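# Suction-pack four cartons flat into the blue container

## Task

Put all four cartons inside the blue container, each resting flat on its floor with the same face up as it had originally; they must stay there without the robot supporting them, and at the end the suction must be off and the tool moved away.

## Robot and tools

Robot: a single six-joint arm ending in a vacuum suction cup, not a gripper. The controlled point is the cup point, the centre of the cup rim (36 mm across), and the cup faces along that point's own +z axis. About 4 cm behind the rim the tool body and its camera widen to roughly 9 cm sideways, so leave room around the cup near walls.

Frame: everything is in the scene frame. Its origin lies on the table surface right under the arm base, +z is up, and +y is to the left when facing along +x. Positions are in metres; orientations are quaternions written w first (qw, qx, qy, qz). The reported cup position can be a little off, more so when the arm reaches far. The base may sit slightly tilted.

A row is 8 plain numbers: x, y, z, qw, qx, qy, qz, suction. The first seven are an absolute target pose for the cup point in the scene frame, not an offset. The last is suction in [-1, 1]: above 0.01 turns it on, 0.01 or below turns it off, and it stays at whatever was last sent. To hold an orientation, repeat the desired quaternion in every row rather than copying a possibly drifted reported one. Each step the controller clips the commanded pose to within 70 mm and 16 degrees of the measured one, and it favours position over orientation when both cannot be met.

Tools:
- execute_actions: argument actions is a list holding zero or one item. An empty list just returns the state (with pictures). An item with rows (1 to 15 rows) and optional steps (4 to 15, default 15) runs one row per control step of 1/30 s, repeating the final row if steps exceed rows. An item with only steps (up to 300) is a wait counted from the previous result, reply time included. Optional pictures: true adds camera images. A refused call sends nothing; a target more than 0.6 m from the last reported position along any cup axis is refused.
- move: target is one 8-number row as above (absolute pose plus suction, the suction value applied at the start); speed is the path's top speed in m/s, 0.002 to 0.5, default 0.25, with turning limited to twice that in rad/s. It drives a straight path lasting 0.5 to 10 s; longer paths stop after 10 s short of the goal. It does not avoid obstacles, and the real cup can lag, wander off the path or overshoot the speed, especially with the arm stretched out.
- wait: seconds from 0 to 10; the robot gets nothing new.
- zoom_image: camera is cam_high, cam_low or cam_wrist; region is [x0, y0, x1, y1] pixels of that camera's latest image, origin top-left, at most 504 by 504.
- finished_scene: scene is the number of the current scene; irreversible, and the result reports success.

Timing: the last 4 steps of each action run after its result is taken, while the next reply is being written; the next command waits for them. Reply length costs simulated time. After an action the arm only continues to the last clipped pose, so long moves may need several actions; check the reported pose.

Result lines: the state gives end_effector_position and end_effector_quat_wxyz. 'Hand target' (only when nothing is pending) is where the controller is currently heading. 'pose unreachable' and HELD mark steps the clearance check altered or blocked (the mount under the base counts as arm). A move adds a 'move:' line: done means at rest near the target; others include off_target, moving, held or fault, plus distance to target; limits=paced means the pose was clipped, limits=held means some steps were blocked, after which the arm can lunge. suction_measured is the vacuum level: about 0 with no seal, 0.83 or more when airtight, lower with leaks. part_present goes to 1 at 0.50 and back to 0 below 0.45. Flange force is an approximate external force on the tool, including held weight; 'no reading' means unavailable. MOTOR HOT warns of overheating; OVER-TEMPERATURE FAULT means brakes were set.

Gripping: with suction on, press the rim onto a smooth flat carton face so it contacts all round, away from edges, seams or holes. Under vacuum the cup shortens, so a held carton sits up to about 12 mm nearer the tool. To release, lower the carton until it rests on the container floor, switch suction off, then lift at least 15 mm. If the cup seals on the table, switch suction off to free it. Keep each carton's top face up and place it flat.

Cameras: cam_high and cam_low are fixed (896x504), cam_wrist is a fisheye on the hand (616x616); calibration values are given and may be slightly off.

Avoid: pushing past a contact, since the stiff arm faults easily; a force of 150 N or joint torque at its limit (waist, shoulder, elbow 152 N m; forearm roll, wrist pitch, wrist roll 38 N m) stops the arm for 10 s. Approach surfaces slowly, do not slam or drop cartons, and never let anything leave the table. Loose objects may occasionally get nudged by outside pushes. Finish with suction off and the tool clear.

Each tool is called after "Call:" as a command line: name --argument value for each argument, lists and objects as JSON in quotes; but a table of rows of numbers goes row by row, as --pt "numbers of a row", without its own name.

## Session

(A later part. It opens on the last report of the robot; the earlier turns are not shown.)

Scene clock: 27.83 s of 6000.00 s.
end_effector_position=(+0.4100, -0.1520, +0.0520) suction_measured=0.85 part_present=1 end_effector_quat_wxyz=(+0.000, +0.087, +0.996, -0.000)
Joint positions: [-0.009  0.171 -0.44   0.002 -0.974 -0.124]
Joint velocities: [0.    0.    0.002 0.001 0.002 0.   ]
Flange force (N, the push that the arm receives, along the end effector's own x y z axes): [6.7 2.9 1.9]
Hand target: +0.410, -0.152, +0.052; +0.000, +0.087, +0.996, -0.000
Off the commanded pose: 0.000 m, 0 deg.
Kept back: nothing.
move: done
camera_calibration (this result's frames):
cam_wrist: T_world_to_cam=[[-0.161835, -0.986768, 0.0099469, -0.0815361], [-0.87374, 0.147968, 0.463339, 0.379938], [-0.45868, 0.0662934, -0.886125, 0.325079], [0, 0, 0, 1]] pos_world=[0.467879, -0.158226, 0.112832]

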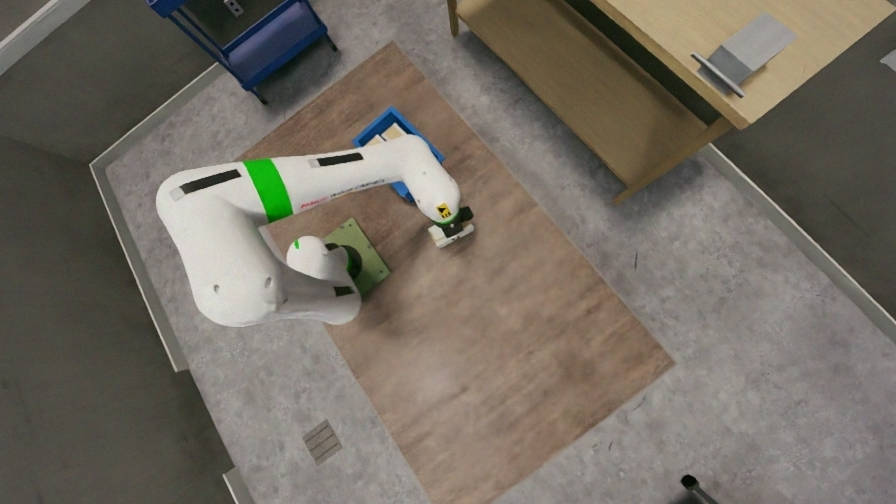

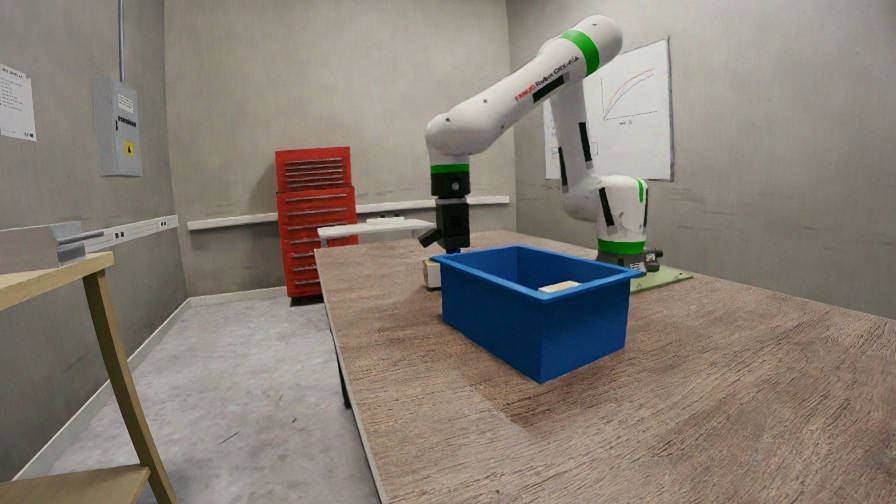

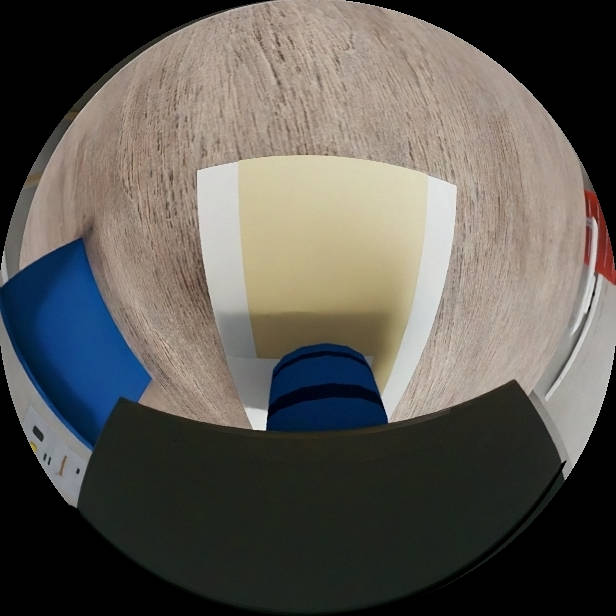

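Call:
move --target '[0.41,-0.152,0.21,0,0.087,0.996,0,1]' --speed 0.15

Call:
move --target '[0.387,0.132,0.21,0,-0.743,0.669,0,1]'

Call:
move --target '[0.387,0.132,0.14,0,-0.743,0.669,0,1]' --speed 0.04

Scene clock: 29.47 s of 6000.00 s.
end_effector_position=(+0.4100, -0.1518, +0.2102) suction_measured=0.91 part_present=1 end_effector_quat_wxyz=(+0.000, +0.086, +0.996, +0.000)
Joint positions: [-0.008  0.011 -0.21   0.001 -1.364 -0.123]
Joint velocities: [0.    0.001 0.001 0.    0.    0.   ]
Flange force (N, the push that the arm receives, along the end effector's own x y z axes): [5.5 1.7 3.6]
Hand target: +0.410, -0.152, +0.210; -0.000, +0.087, +0.996, +0.000
Off the commanded pose: 0.000 m, 0 deg.
Kept back: nothing.
move: done
camera_calibration (this result's frames):
cam_wrist: T_world_to_cam=[[-0.160751, -0.98695, 0.00942206, -0.0833016], [-0.873992, 0.146775, 0.463244, 0.306609], [-0.458582, 0.0662321, -0.886181, 0.465202], [0, 0, 0, 1]] pos_world=[0.467916, -0.158028, 0.271004]

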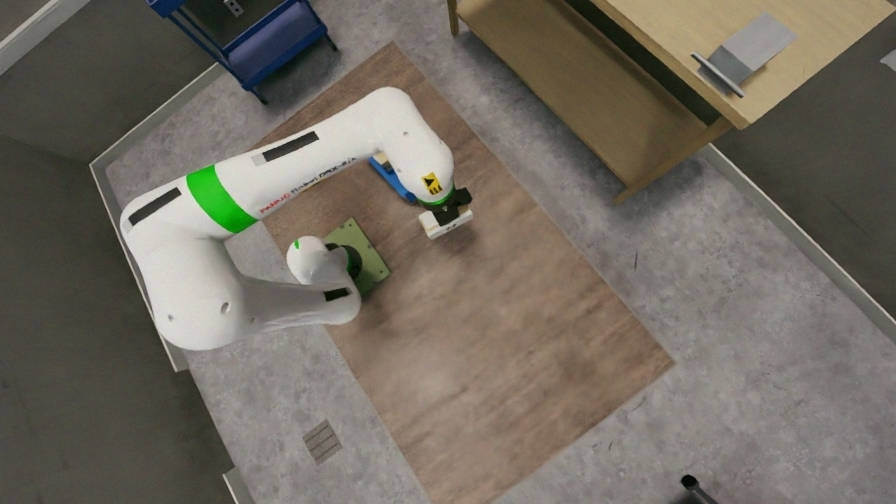

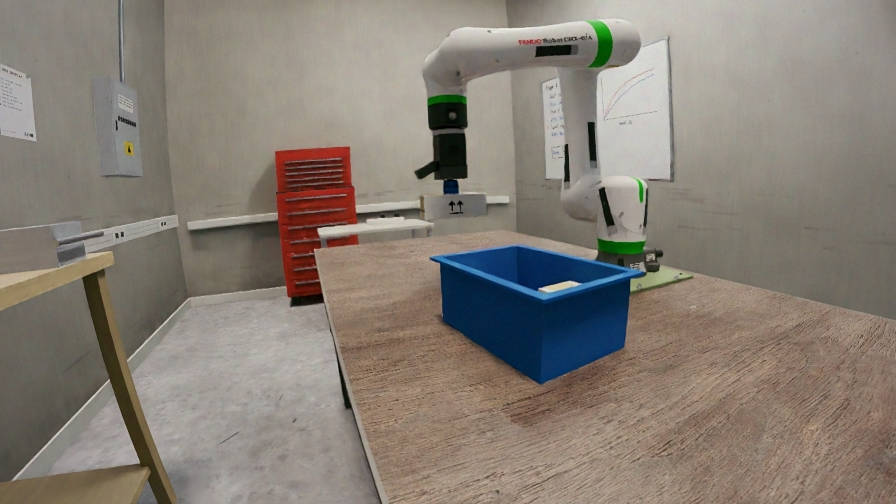

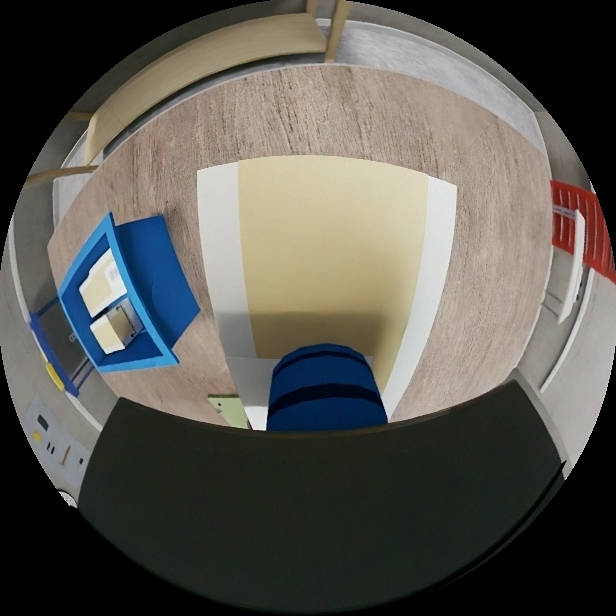

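Scene clock: 33.50 s of 6000.00 s.
end_effector_position=(+0.3863, +0.1327, +0.2101) suction_measured=0.91 part_present=1 end_effector_quat_wxyz=(+0.000, +0.743, -0.669, -0.001)
Joint positions: [ 0.686 -0.06  -0.276 -0.01  -1.368  1.034]
Joint velocities: [ 0.001  0.     0.001  0.    -0.001  0.001]
Flange force (N, the push that the arm receives, along the end effector's own x y z axes): [0.7 6.9 5.0]
Hand target: +0.386, +0.133, +0.210; +0.000, +0.743, -0.669, -0.001
Off the commanded pose: 0.001 m, 0 deg.
Kept back: nothing.
move: done
camera_calibration (this result's frames):
cam_wrist: T_world_to_cam=[[0.993201, 0.116146, 0.00787719, -0.398153], [0.0993708, -0.881107, 0.462359, 0.00472245], [0.0606418, -0.458432, -0.886658, 0.304526], [0, 0, 0, 1]] pos_world=[0.376509, 0.190009, 0.270963]

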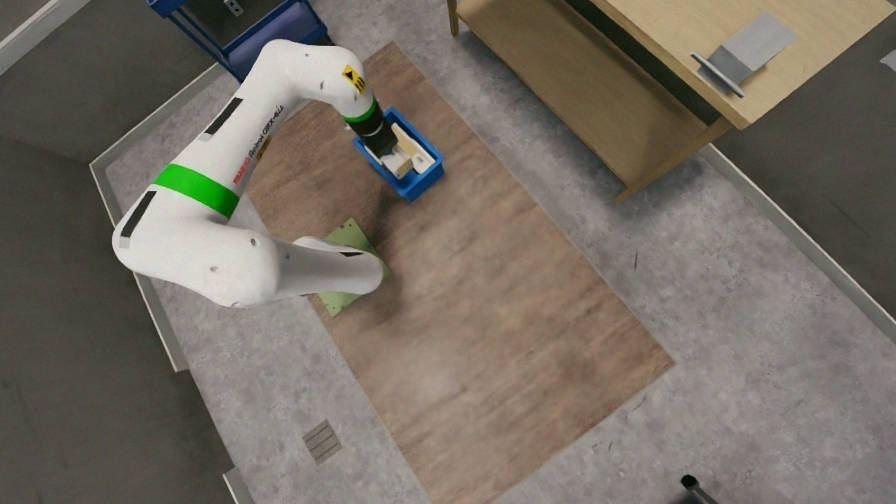

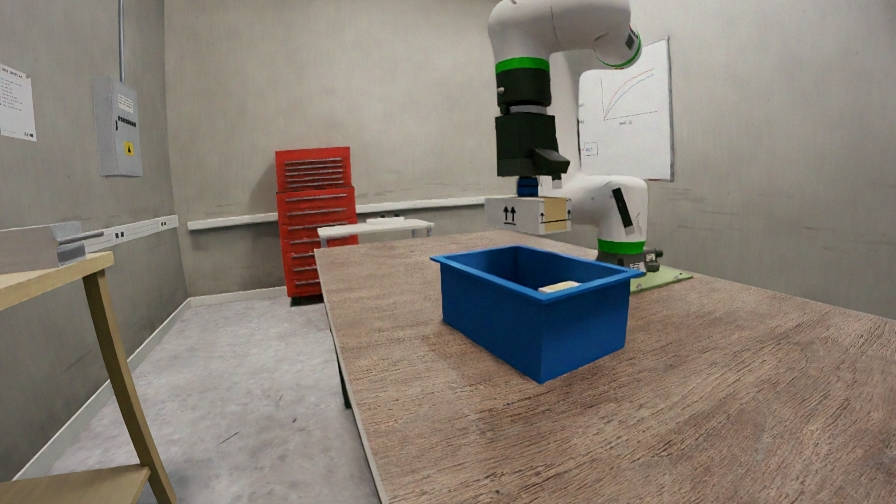

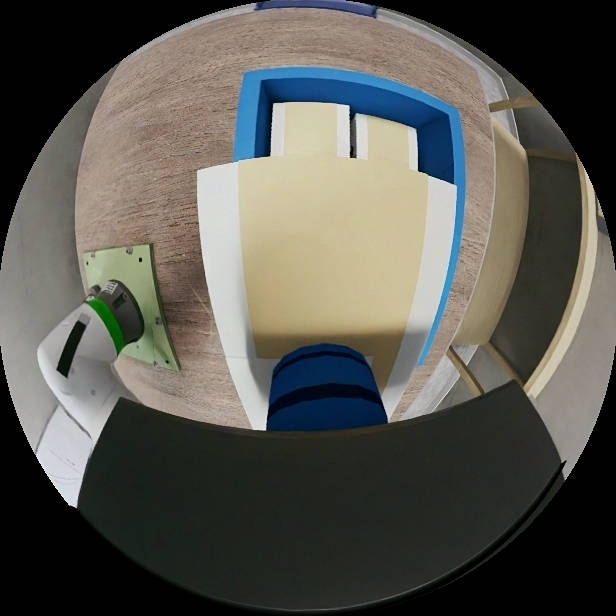

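Scene clock: 35.53 s of 6000.00 s.
end_effector_position=(+0.3870, +0.1320, +0.1400) suction_measured=0.91 part_present=1 end_effector_quat_wxyz=(+0.000, +0.743, -0.669, +0.000)
Joint positions: [ 0.686 -0.009 -0.398 -0.008 -1.193  1.034]
Joint velocities: [-0.001 -0.001  0.     0.002  0.001 -0.   ]
Flange force (N, the push that the arm receives, along the end effector's own x y z axes): [0.0 6.7 3.1]
Hand target: +0.387, +0.132, +0.140; +0.000, +0.743, -0.669, +0.000
Off the commanded pose: 0.000 m, 0 deg.
Kept back: nothing.
move: done
camera_calibration (this result's frames):
cam_wrist: T_world_to_cam=[[0.993224, 0.115784, 0.0100152, -0.398449], [0.0979923, -0.880687, 0.463452, 0.0367179], [0.0624808, -0.45933, -0.886065, 0.241332], [0, 0, 0, 1]] pos_world=[0.377072, 0.189322, 0.200809]

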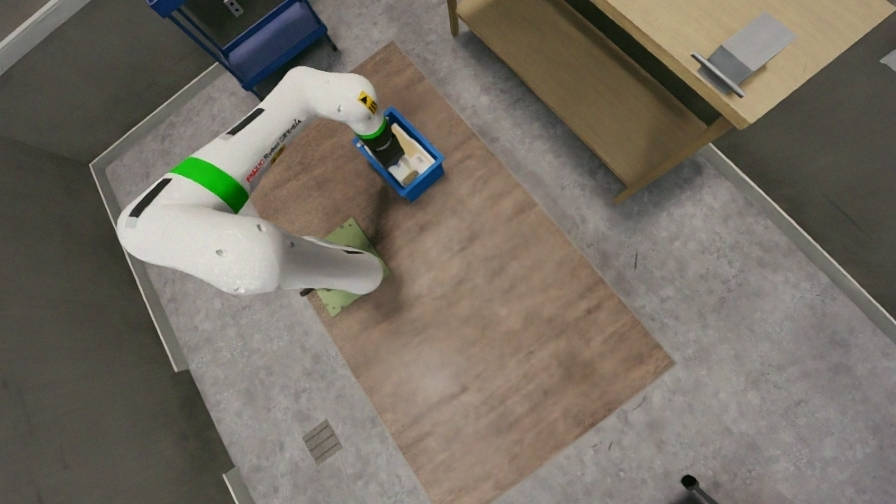

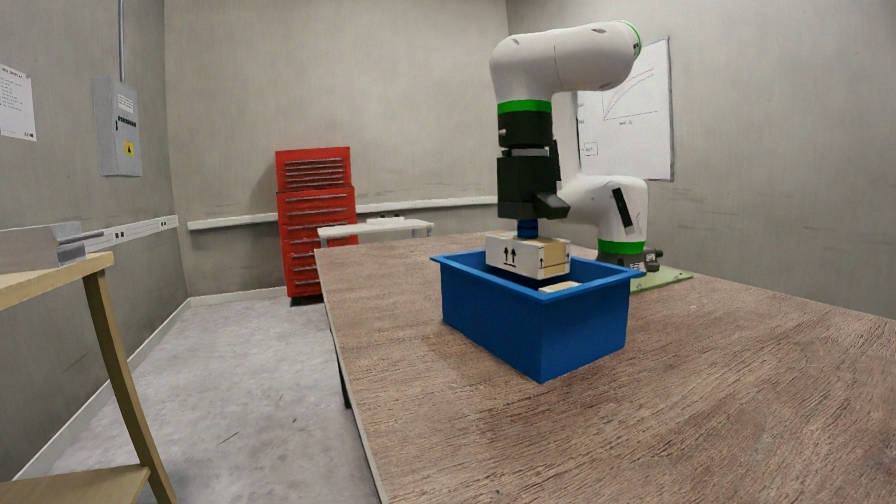

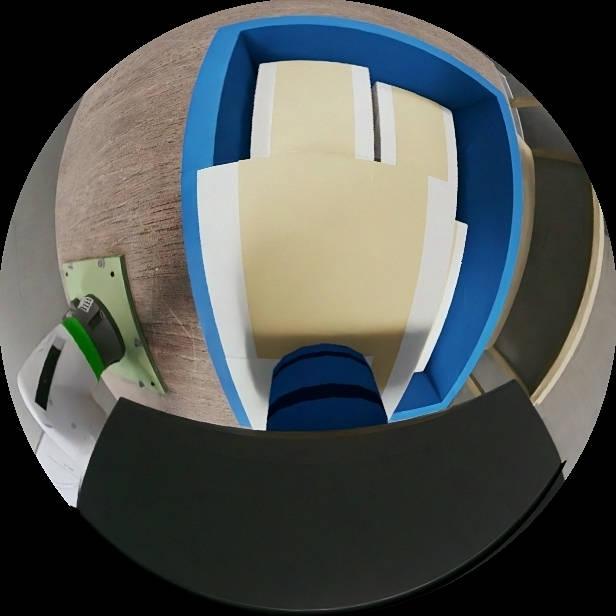

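Call:
move --target '[0.3875,0.126,0.135,0,-0.743,0.669,0,1]' --speed 0.02

Call:
move --target '[0.3875,0.126,0.112,0,-0.743,0.669,0,1]' --speed 0.015

Scene clock: 36.47 s of 6000.00 s.
end_effector_position=(+0.3875, +0.1260, +0.1350) suction_measured=0.91 part_present=1 end_effector_quat_wxyz=(-0.000, +0.743, -0.669, +0.000)
Joint positions: [ 0.674 -0.007 -0.409 -0.008 -1.181  1.048]
Joint velocities: [-0.    -0.001  0.    -0.    -0.     0.   ]
Flange force (N, the push that the arm receives, along the end effector's own x y z axes): [-0.5 8.5 2.7]
Hand target: +0.388, +0.126, +0.135; -0.000, +0.743, -0.669, +0.000
Off the commanded pose: 0.000 m, 0 deg.
Kept back: nothing.
move: done
camera_calibration (this result's frames):
cam_wrist: T_world_to_cam=[[0.993178, 0.116178, 0.00997691, -0.398231], [0.0983647, -0.880691, 0.463366, 0.0335908], [0.0626194, -0.459224, -0.886111, 0.234091], [0, 0, 0, 1]] pos_world=[0.377551, 0.183349, 0.195838]

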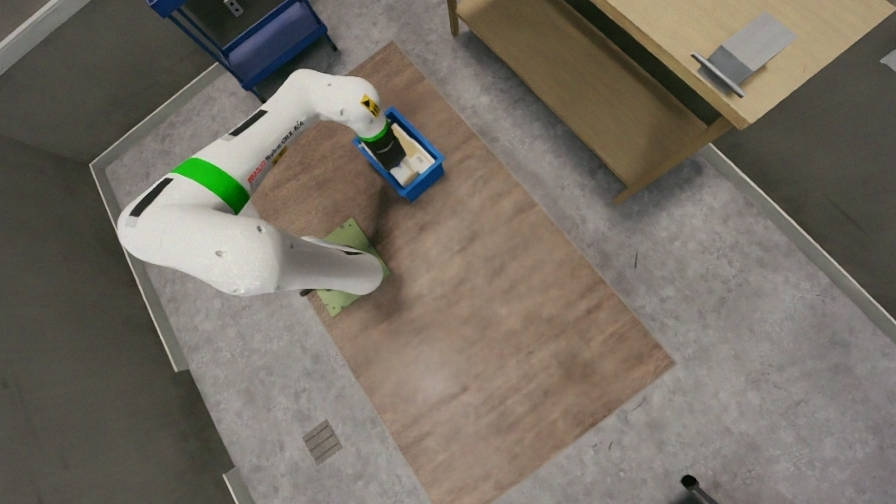

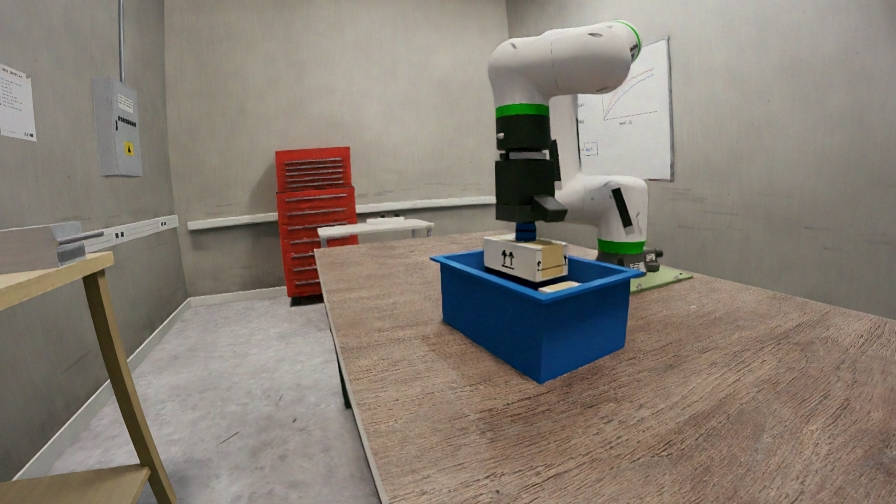

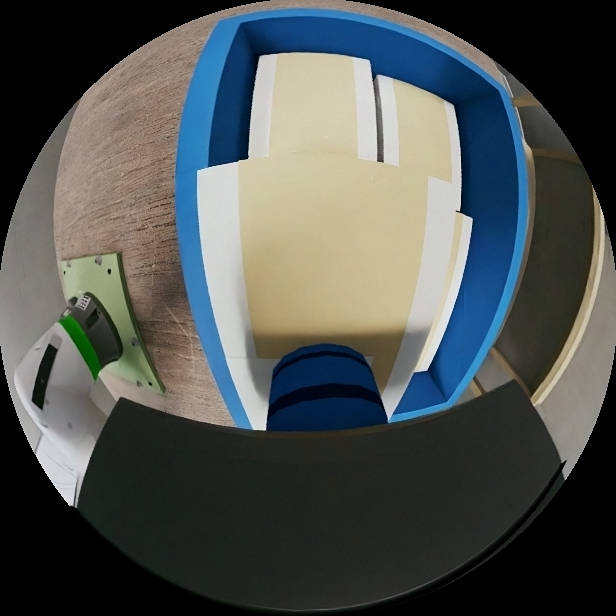

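Scene clock: 38.23 s of 6000.00 s.
end_effector_position=(+0.3875, +0.1260, +0.1120) suction_measured=0.91 part_present=1 end_effector_quat_wxyz=(-0.000, +0.743, -0.669, +0.000)
Joint positions: [ 0.674  0.018 -0.443 -0.008 -1.122  1.048]
Joint velocities: [-0.001  0.003  0.    -0.001 -0.002 -0.   ]
Flange force (N, the push that the arm receives, along the end effector's own x y z axes): [0.3 6.0 2.5]
Hand target: +0.388, +0.126, +0.112; +0.000, +0.743, -0.669, +0.000
Off the commanded pose: 0.000 m, 0 deg.
Kept back: nothing.
move: done
camera_calibration (this result's frames):
cam_wrist: T_world_to_cam=[[0.993195, 0.116036, 0.00994972, -0.397972], [0.0982505, -0.880698, 0.463377, 0.0442954], [0.062531, -0.459246, -0.886105, 0.21373], [0, 0, 0, 1]] pos_world=[0.377547, 0.183345, 0.172822]

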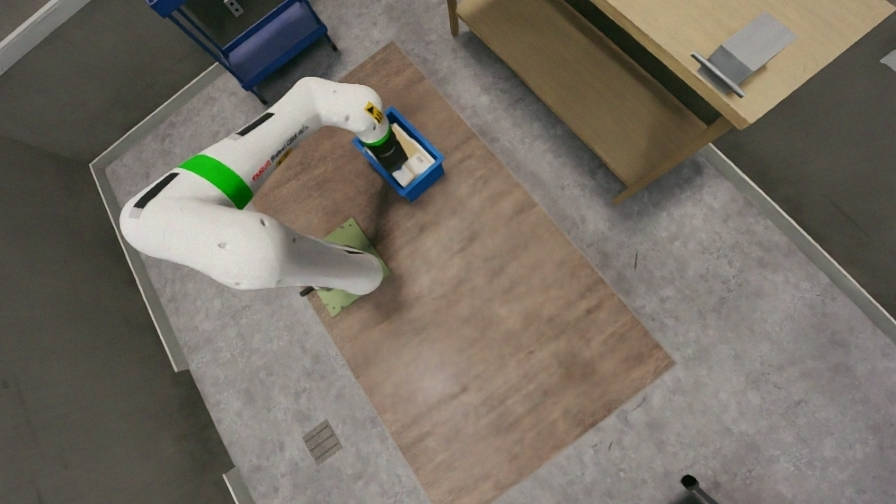

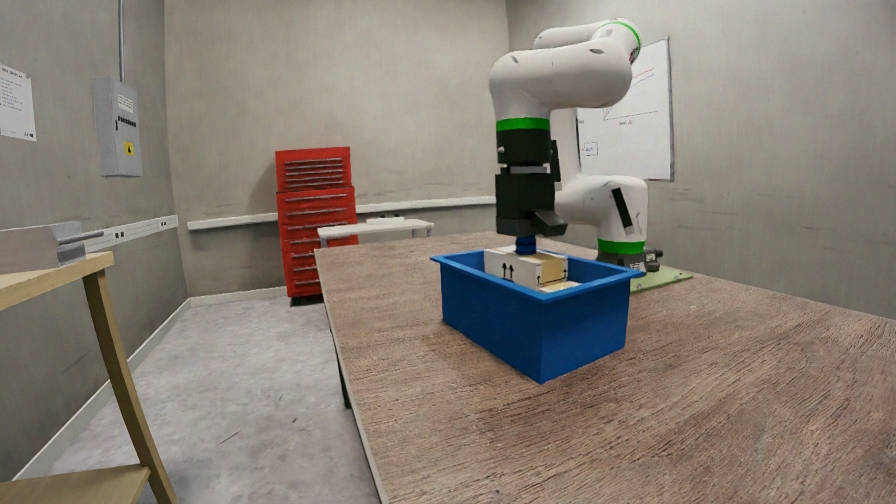

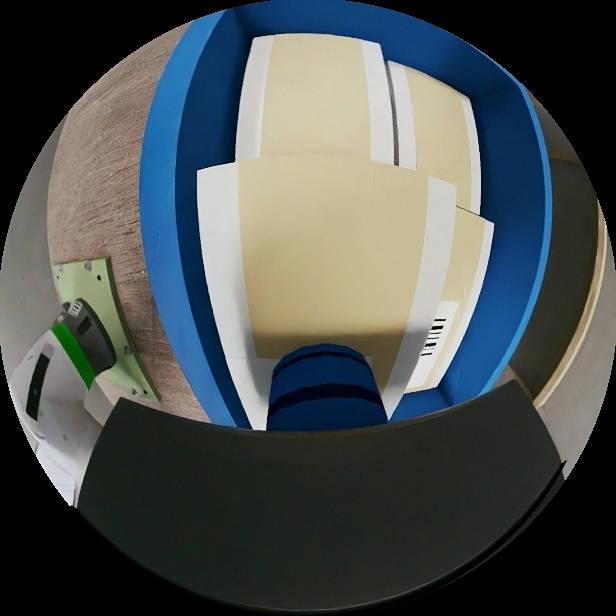

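Call:
move --target '[0.3875,0.126,0.085,0,-0.743,0.669,0,1]' --speed 0.015

Call:
move --target '[0.3875,0.126,0.07,0,-0.743,0.669,0,1]' --speed 0.01

Scene clock: 40.50 s of 6000.00 s.
end_effector_position=(+0.3875, +0.1260, +0.0850) suction_measured=0.91 part_present=1 end_effector_quat_wxyz=(+0.000, +0.743, -0.669, +0.000)
Joint positions: [ 0.674  0.052 -0.479 -0.008 -1.052  1.048]
Joint velocities: [ 0.001 -0.    -0.     0.002 -0.     0.   ]
Flange force (N, the push that the arm receives, along the end effector's own x y z axes): [-0.1 6.4 3.5]
Hand target: +0.388, +0.126, +0.085; +0.000, +0.743, -0.669, +0.000
Off the commanded pose: 0.000 m, 0 deg.
Kept back: nothing.
move: done
camera_calibration (this result's frames):
cam_wrist: T_world_to_cam=[[0.993198, 0.116014, 0.00996311, -0.397705], [0.0982234, -0.88069, 0.463398, 0.05681], [0.0625349, -0.459267, -0.886094, 0.189797], [0, 0, 0, 1]] pos_world=[0.377551, 0.183339, 0.145815]

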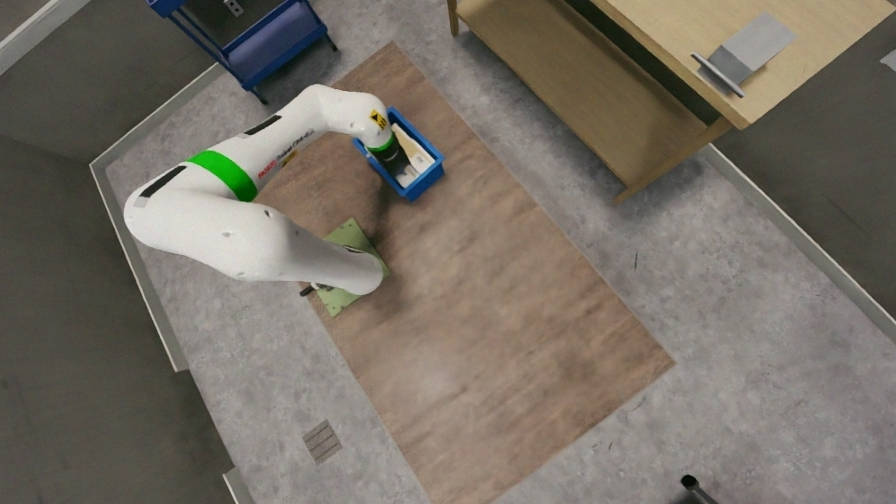

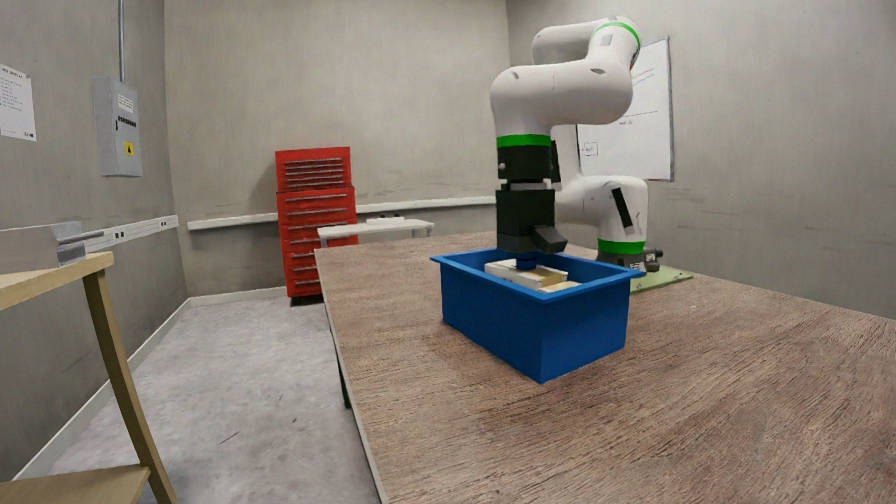

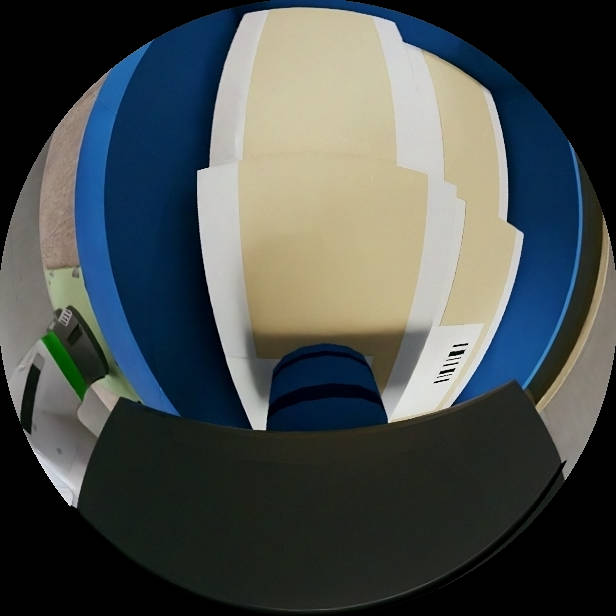

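Scene clock: 42.23 s of 6000.00 s.
end_effector_position=(+0.3875, +0.1260, +0.0700) suction_measured=0.91 part_present=1 end_effector_quat_wxyz=(+0.000, +0.743, -0.669, +0.000)
Joint positions: [ 0.675  0.073 -0.497 -0.009 -1.012  1.048]
Joint velocities: [ 0.    -0.001 -0.002  0.002 -0.     0.   ]
Flange force (N, the push that the arm receives, along the end effector's own x y z axes): [-0.3 7.5 1.8]
Hand target: +0.388, +0.126, +0.070; +0.000, +0.743, -0.669, +0.000
Off the commanded pose: 0.000 m, 0 deg.
Kept back: nothing.
move: done
camera_calibration (this result's frames):
cam_wrist: T_world_to_cam=[[0.993188, 0.116097, 0.00994588, -0.397559], [0.0983065, -0.880691, 0.463377, 0.0637347], [0.0625559, -0.459243, -0.886105, 0.176505], [0, 0, 0, 1]] pos_world=[0.377544, 0.183345, 0.130823]

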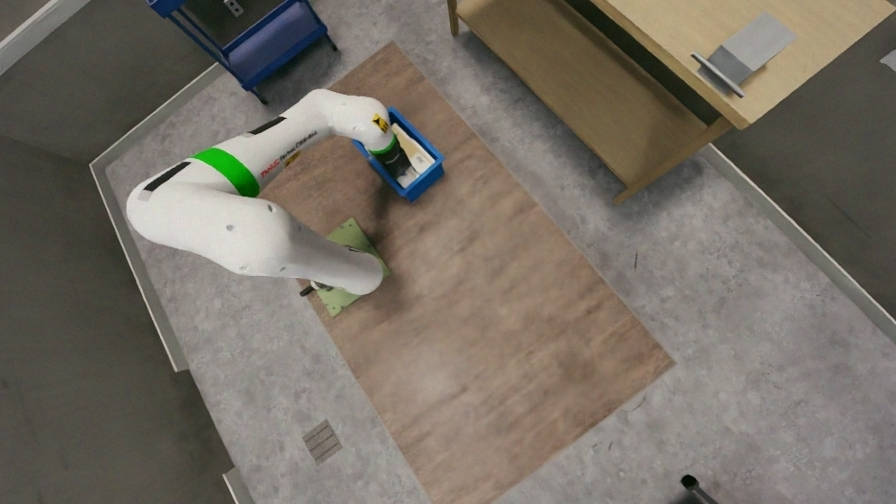

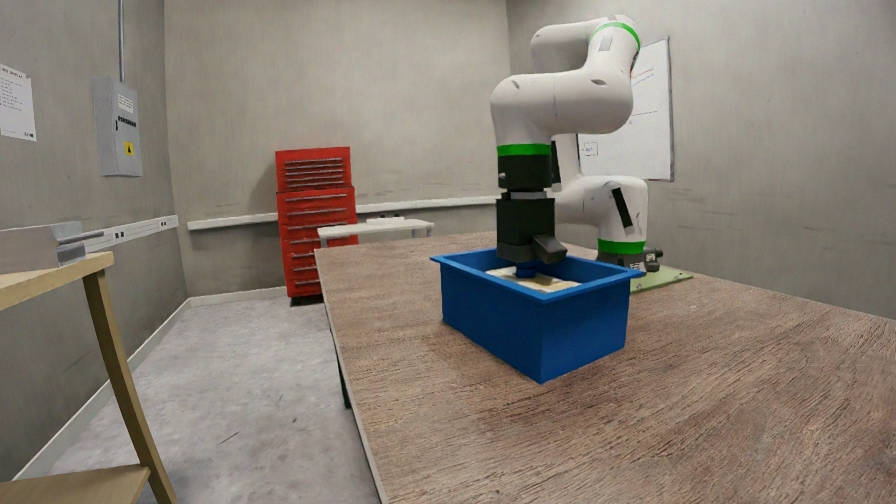

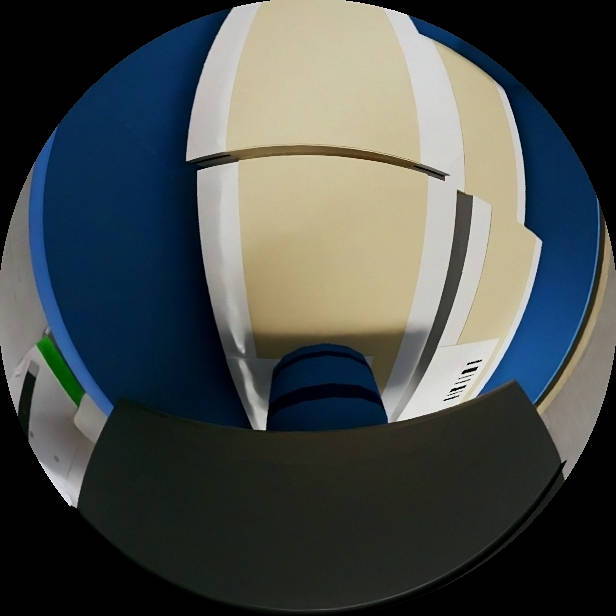

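Good. Continue in small steps.

Call:
move --target '[0.3875,0.127,0.064,0,-0.743,0.669,0,1]' --speed 0.008

Call:
move --target '[0.3875,0.127,0.061,0,-0.743,0.669,0,1]' --speed 0.006

Scene clock: 43.43 s of 6000.00 s.
end_effector_position=(+0.3875, +0.1270, +0.0640) suction_measured=0.91 part_present=1 end_effector_quat_wxyz=(+0.000, +0.743, -0.669, +0.000)
Joint positions: [ 0.677  0.083 -0.503 -0.009 -0.997  1.046]
Joint velocities: [ 0.     0.001  0.001 -0.001 -0.     0.   ]
Flange force (N, the push that the arm receives, along the end effector's own x y z axes): [-0.3 9.0 1.7]
Hand target: +0.388, +0.127, +0.064; +0.000, +0.743, -0.669, +0.000
Off the commanded pose: 0.000 m, 0 deg.
Kept back: nothing.
move: done
camera_calibration (this result's frames):
cam_wrist: T_world_to_cam=[[0.993182, 0.116155, 0.00992172, -0.397613], [0.0983706, -0.880697, 0.463352, 0.0673794], [0.0625585, -0.459217, -0.886119, 0.171655], [0, 0, 0, 1]] pos_world=[0.377535, 0.184352, 0.124831]

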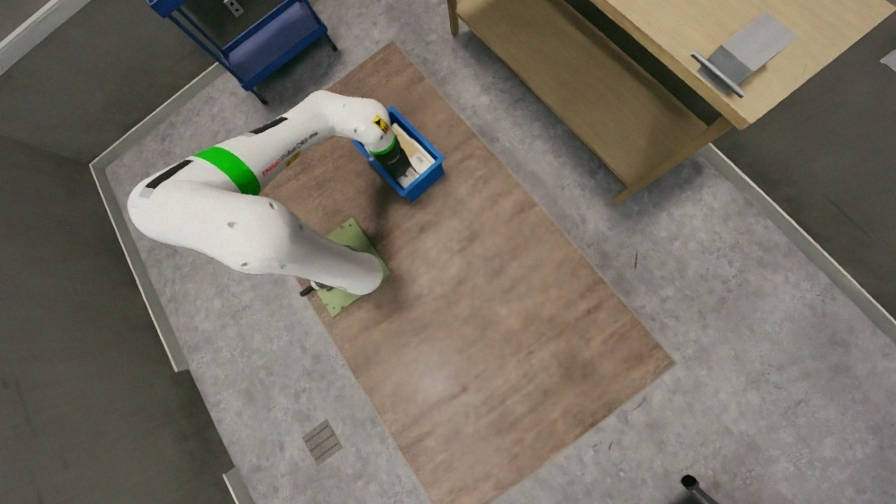

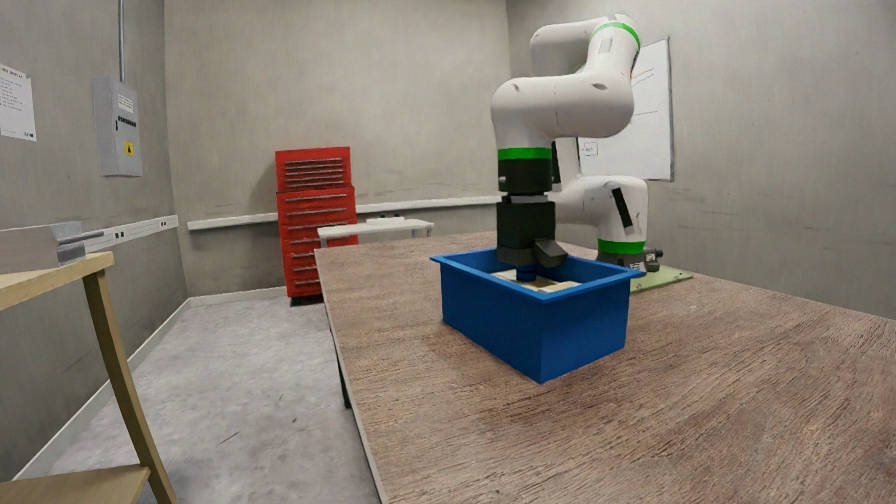

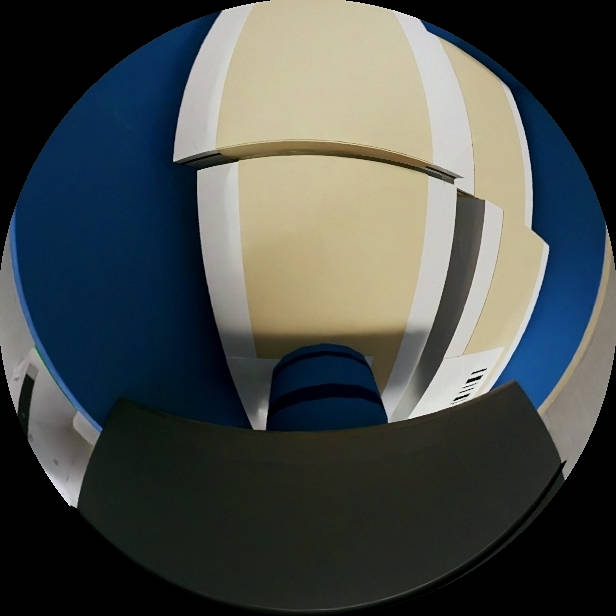

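Scene clock: 44.17 s of 6000.00 s.
end_effector_position=(+0.3875, +0.1270, +0.0610) suction_measured=0.91 part_present=1 end_effector_quat_wxyz=(-0.000, +0.743, -0.669, +0.000)
Joint positions: [ 0.677  0.088 -0.506 -0.009 -0.989  1.046]
Joint velocities: [ 0.     0.001  0.     0.     0.001 -0.   ]
Flange force (N, the push that the arm receives, along the end effector's own x y z axes): [-0.7 7.8 2.8]
Hand target: +0.388, +0.127, +0.061; +0.000, +0.743, -0.669, +0.000
Off the commanded pose: 0.000 m, 0 deg.
Kept back: nothing.
move: done
camera_calibration (this result's frames):
cam_wrist: T_world_to_cam=[[0.993185, 0.116123, 0.00992229, -0.397582], [0.0983428, -0.880703, 0.463347, 0.068782], [0.062544, -0.459214, -0.886121, 0.169005], [0, 0, 0, 1]] pos_world=[0.377538, 0.184354, 0.121834]

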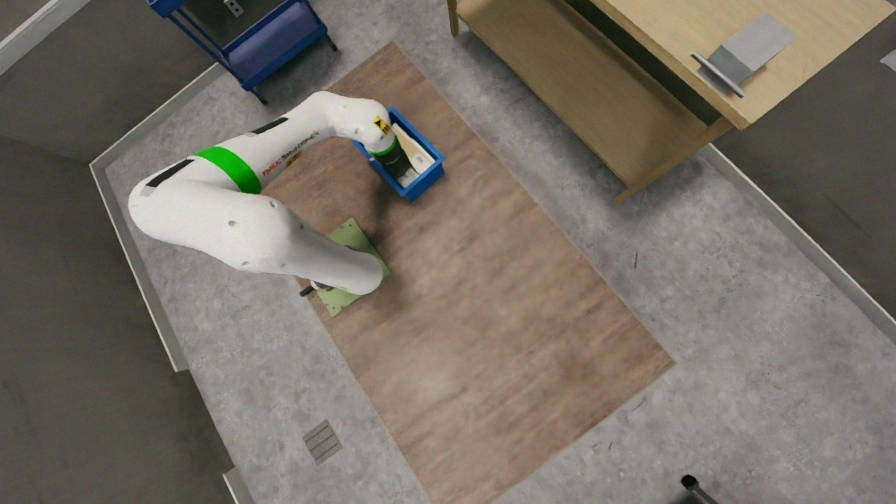

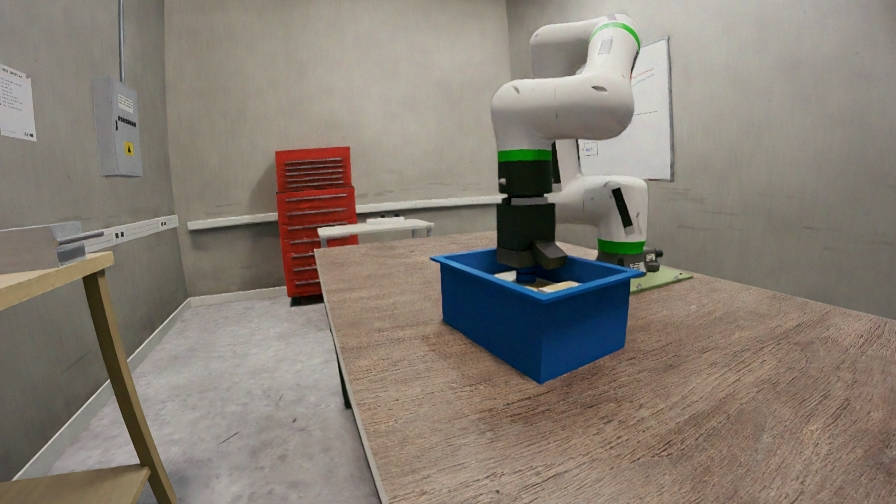

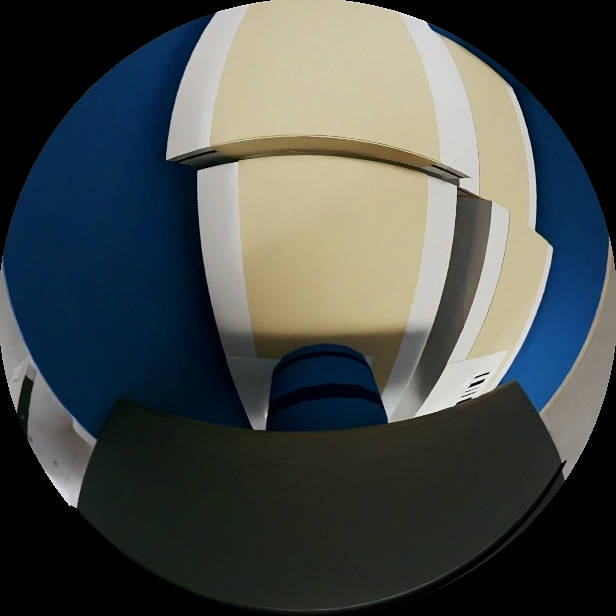

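Call:
move --target '[0.3875,0.127,0.058,0,-0.743,0.669,0,1]' --speed 0.006

Scene clock: 45.13 s of 6000.00 s.
end_effector_position=(+0.3875, +0.1270, +0.0580) suction_measured=0.91 part_present=1 end_effector_quat_wxyz=(-0.000, +0.743, -0.669, +0.000)
Joint positions: [ 0.677  0.092 -0.51  -0.009 -0.981  1.046]
Joint velocities: [-0.001 -0.     0.     0.002  0.    -0.   ]
Flange force (N, the push that the arm receives, along the end effector's own x y z axes): [-1.8 8.3 2.0]
Hand target: +0.388, +0.127, +0.058; +0.000, +0.743, -0.669, +0.000
Off the commanded pose: 0.000 m, 0 deg.
Kept back: nothing.
move: done
camera_calibration (this result's frames):
cam_wrist: T_world_to_cam=[[0.993179, 0.116178, 0.00992188, -0.397557], [0.0983911, -0.880698, 0.463348, 0.0701521], [0.0625687, -0.459211, -0.886121, 0.166336], [0, 0, 0, 1]] pos_world=[0.377535, 0.184353, 0.118834]

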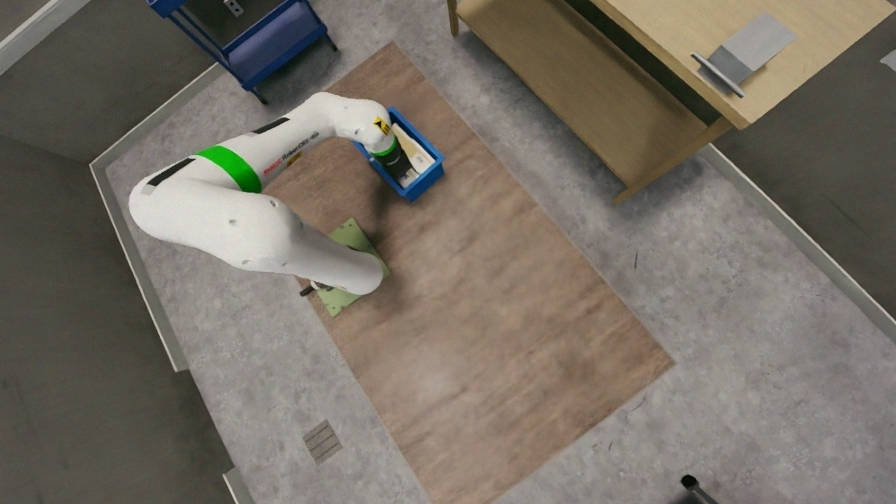

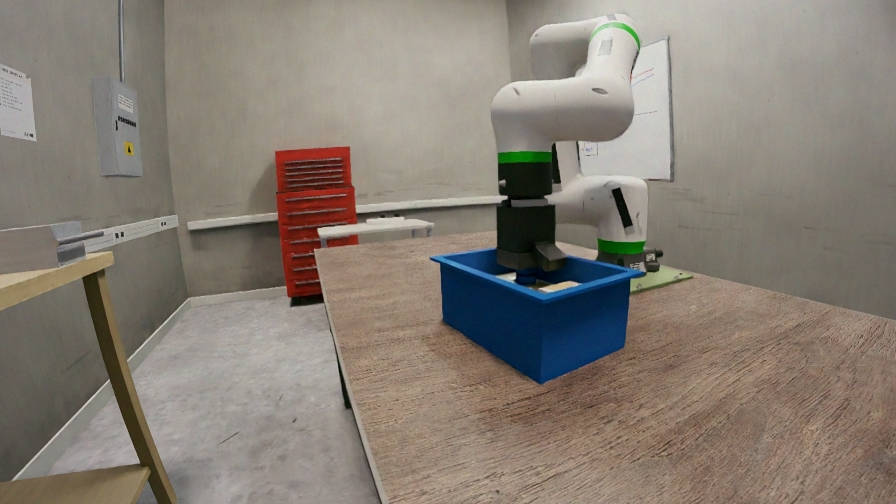

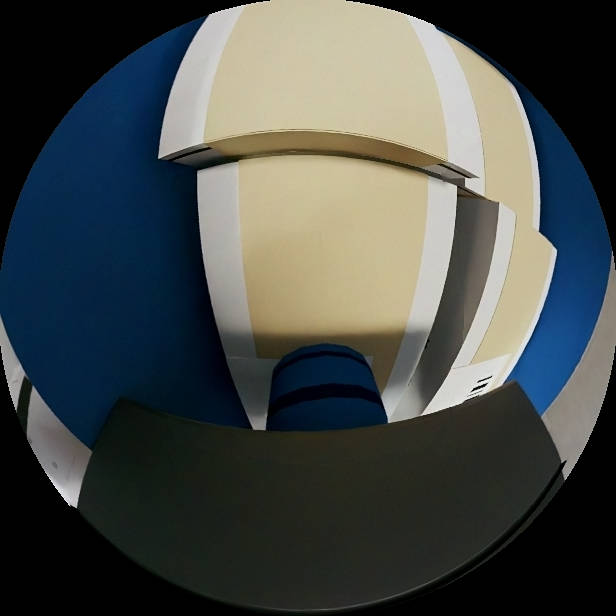

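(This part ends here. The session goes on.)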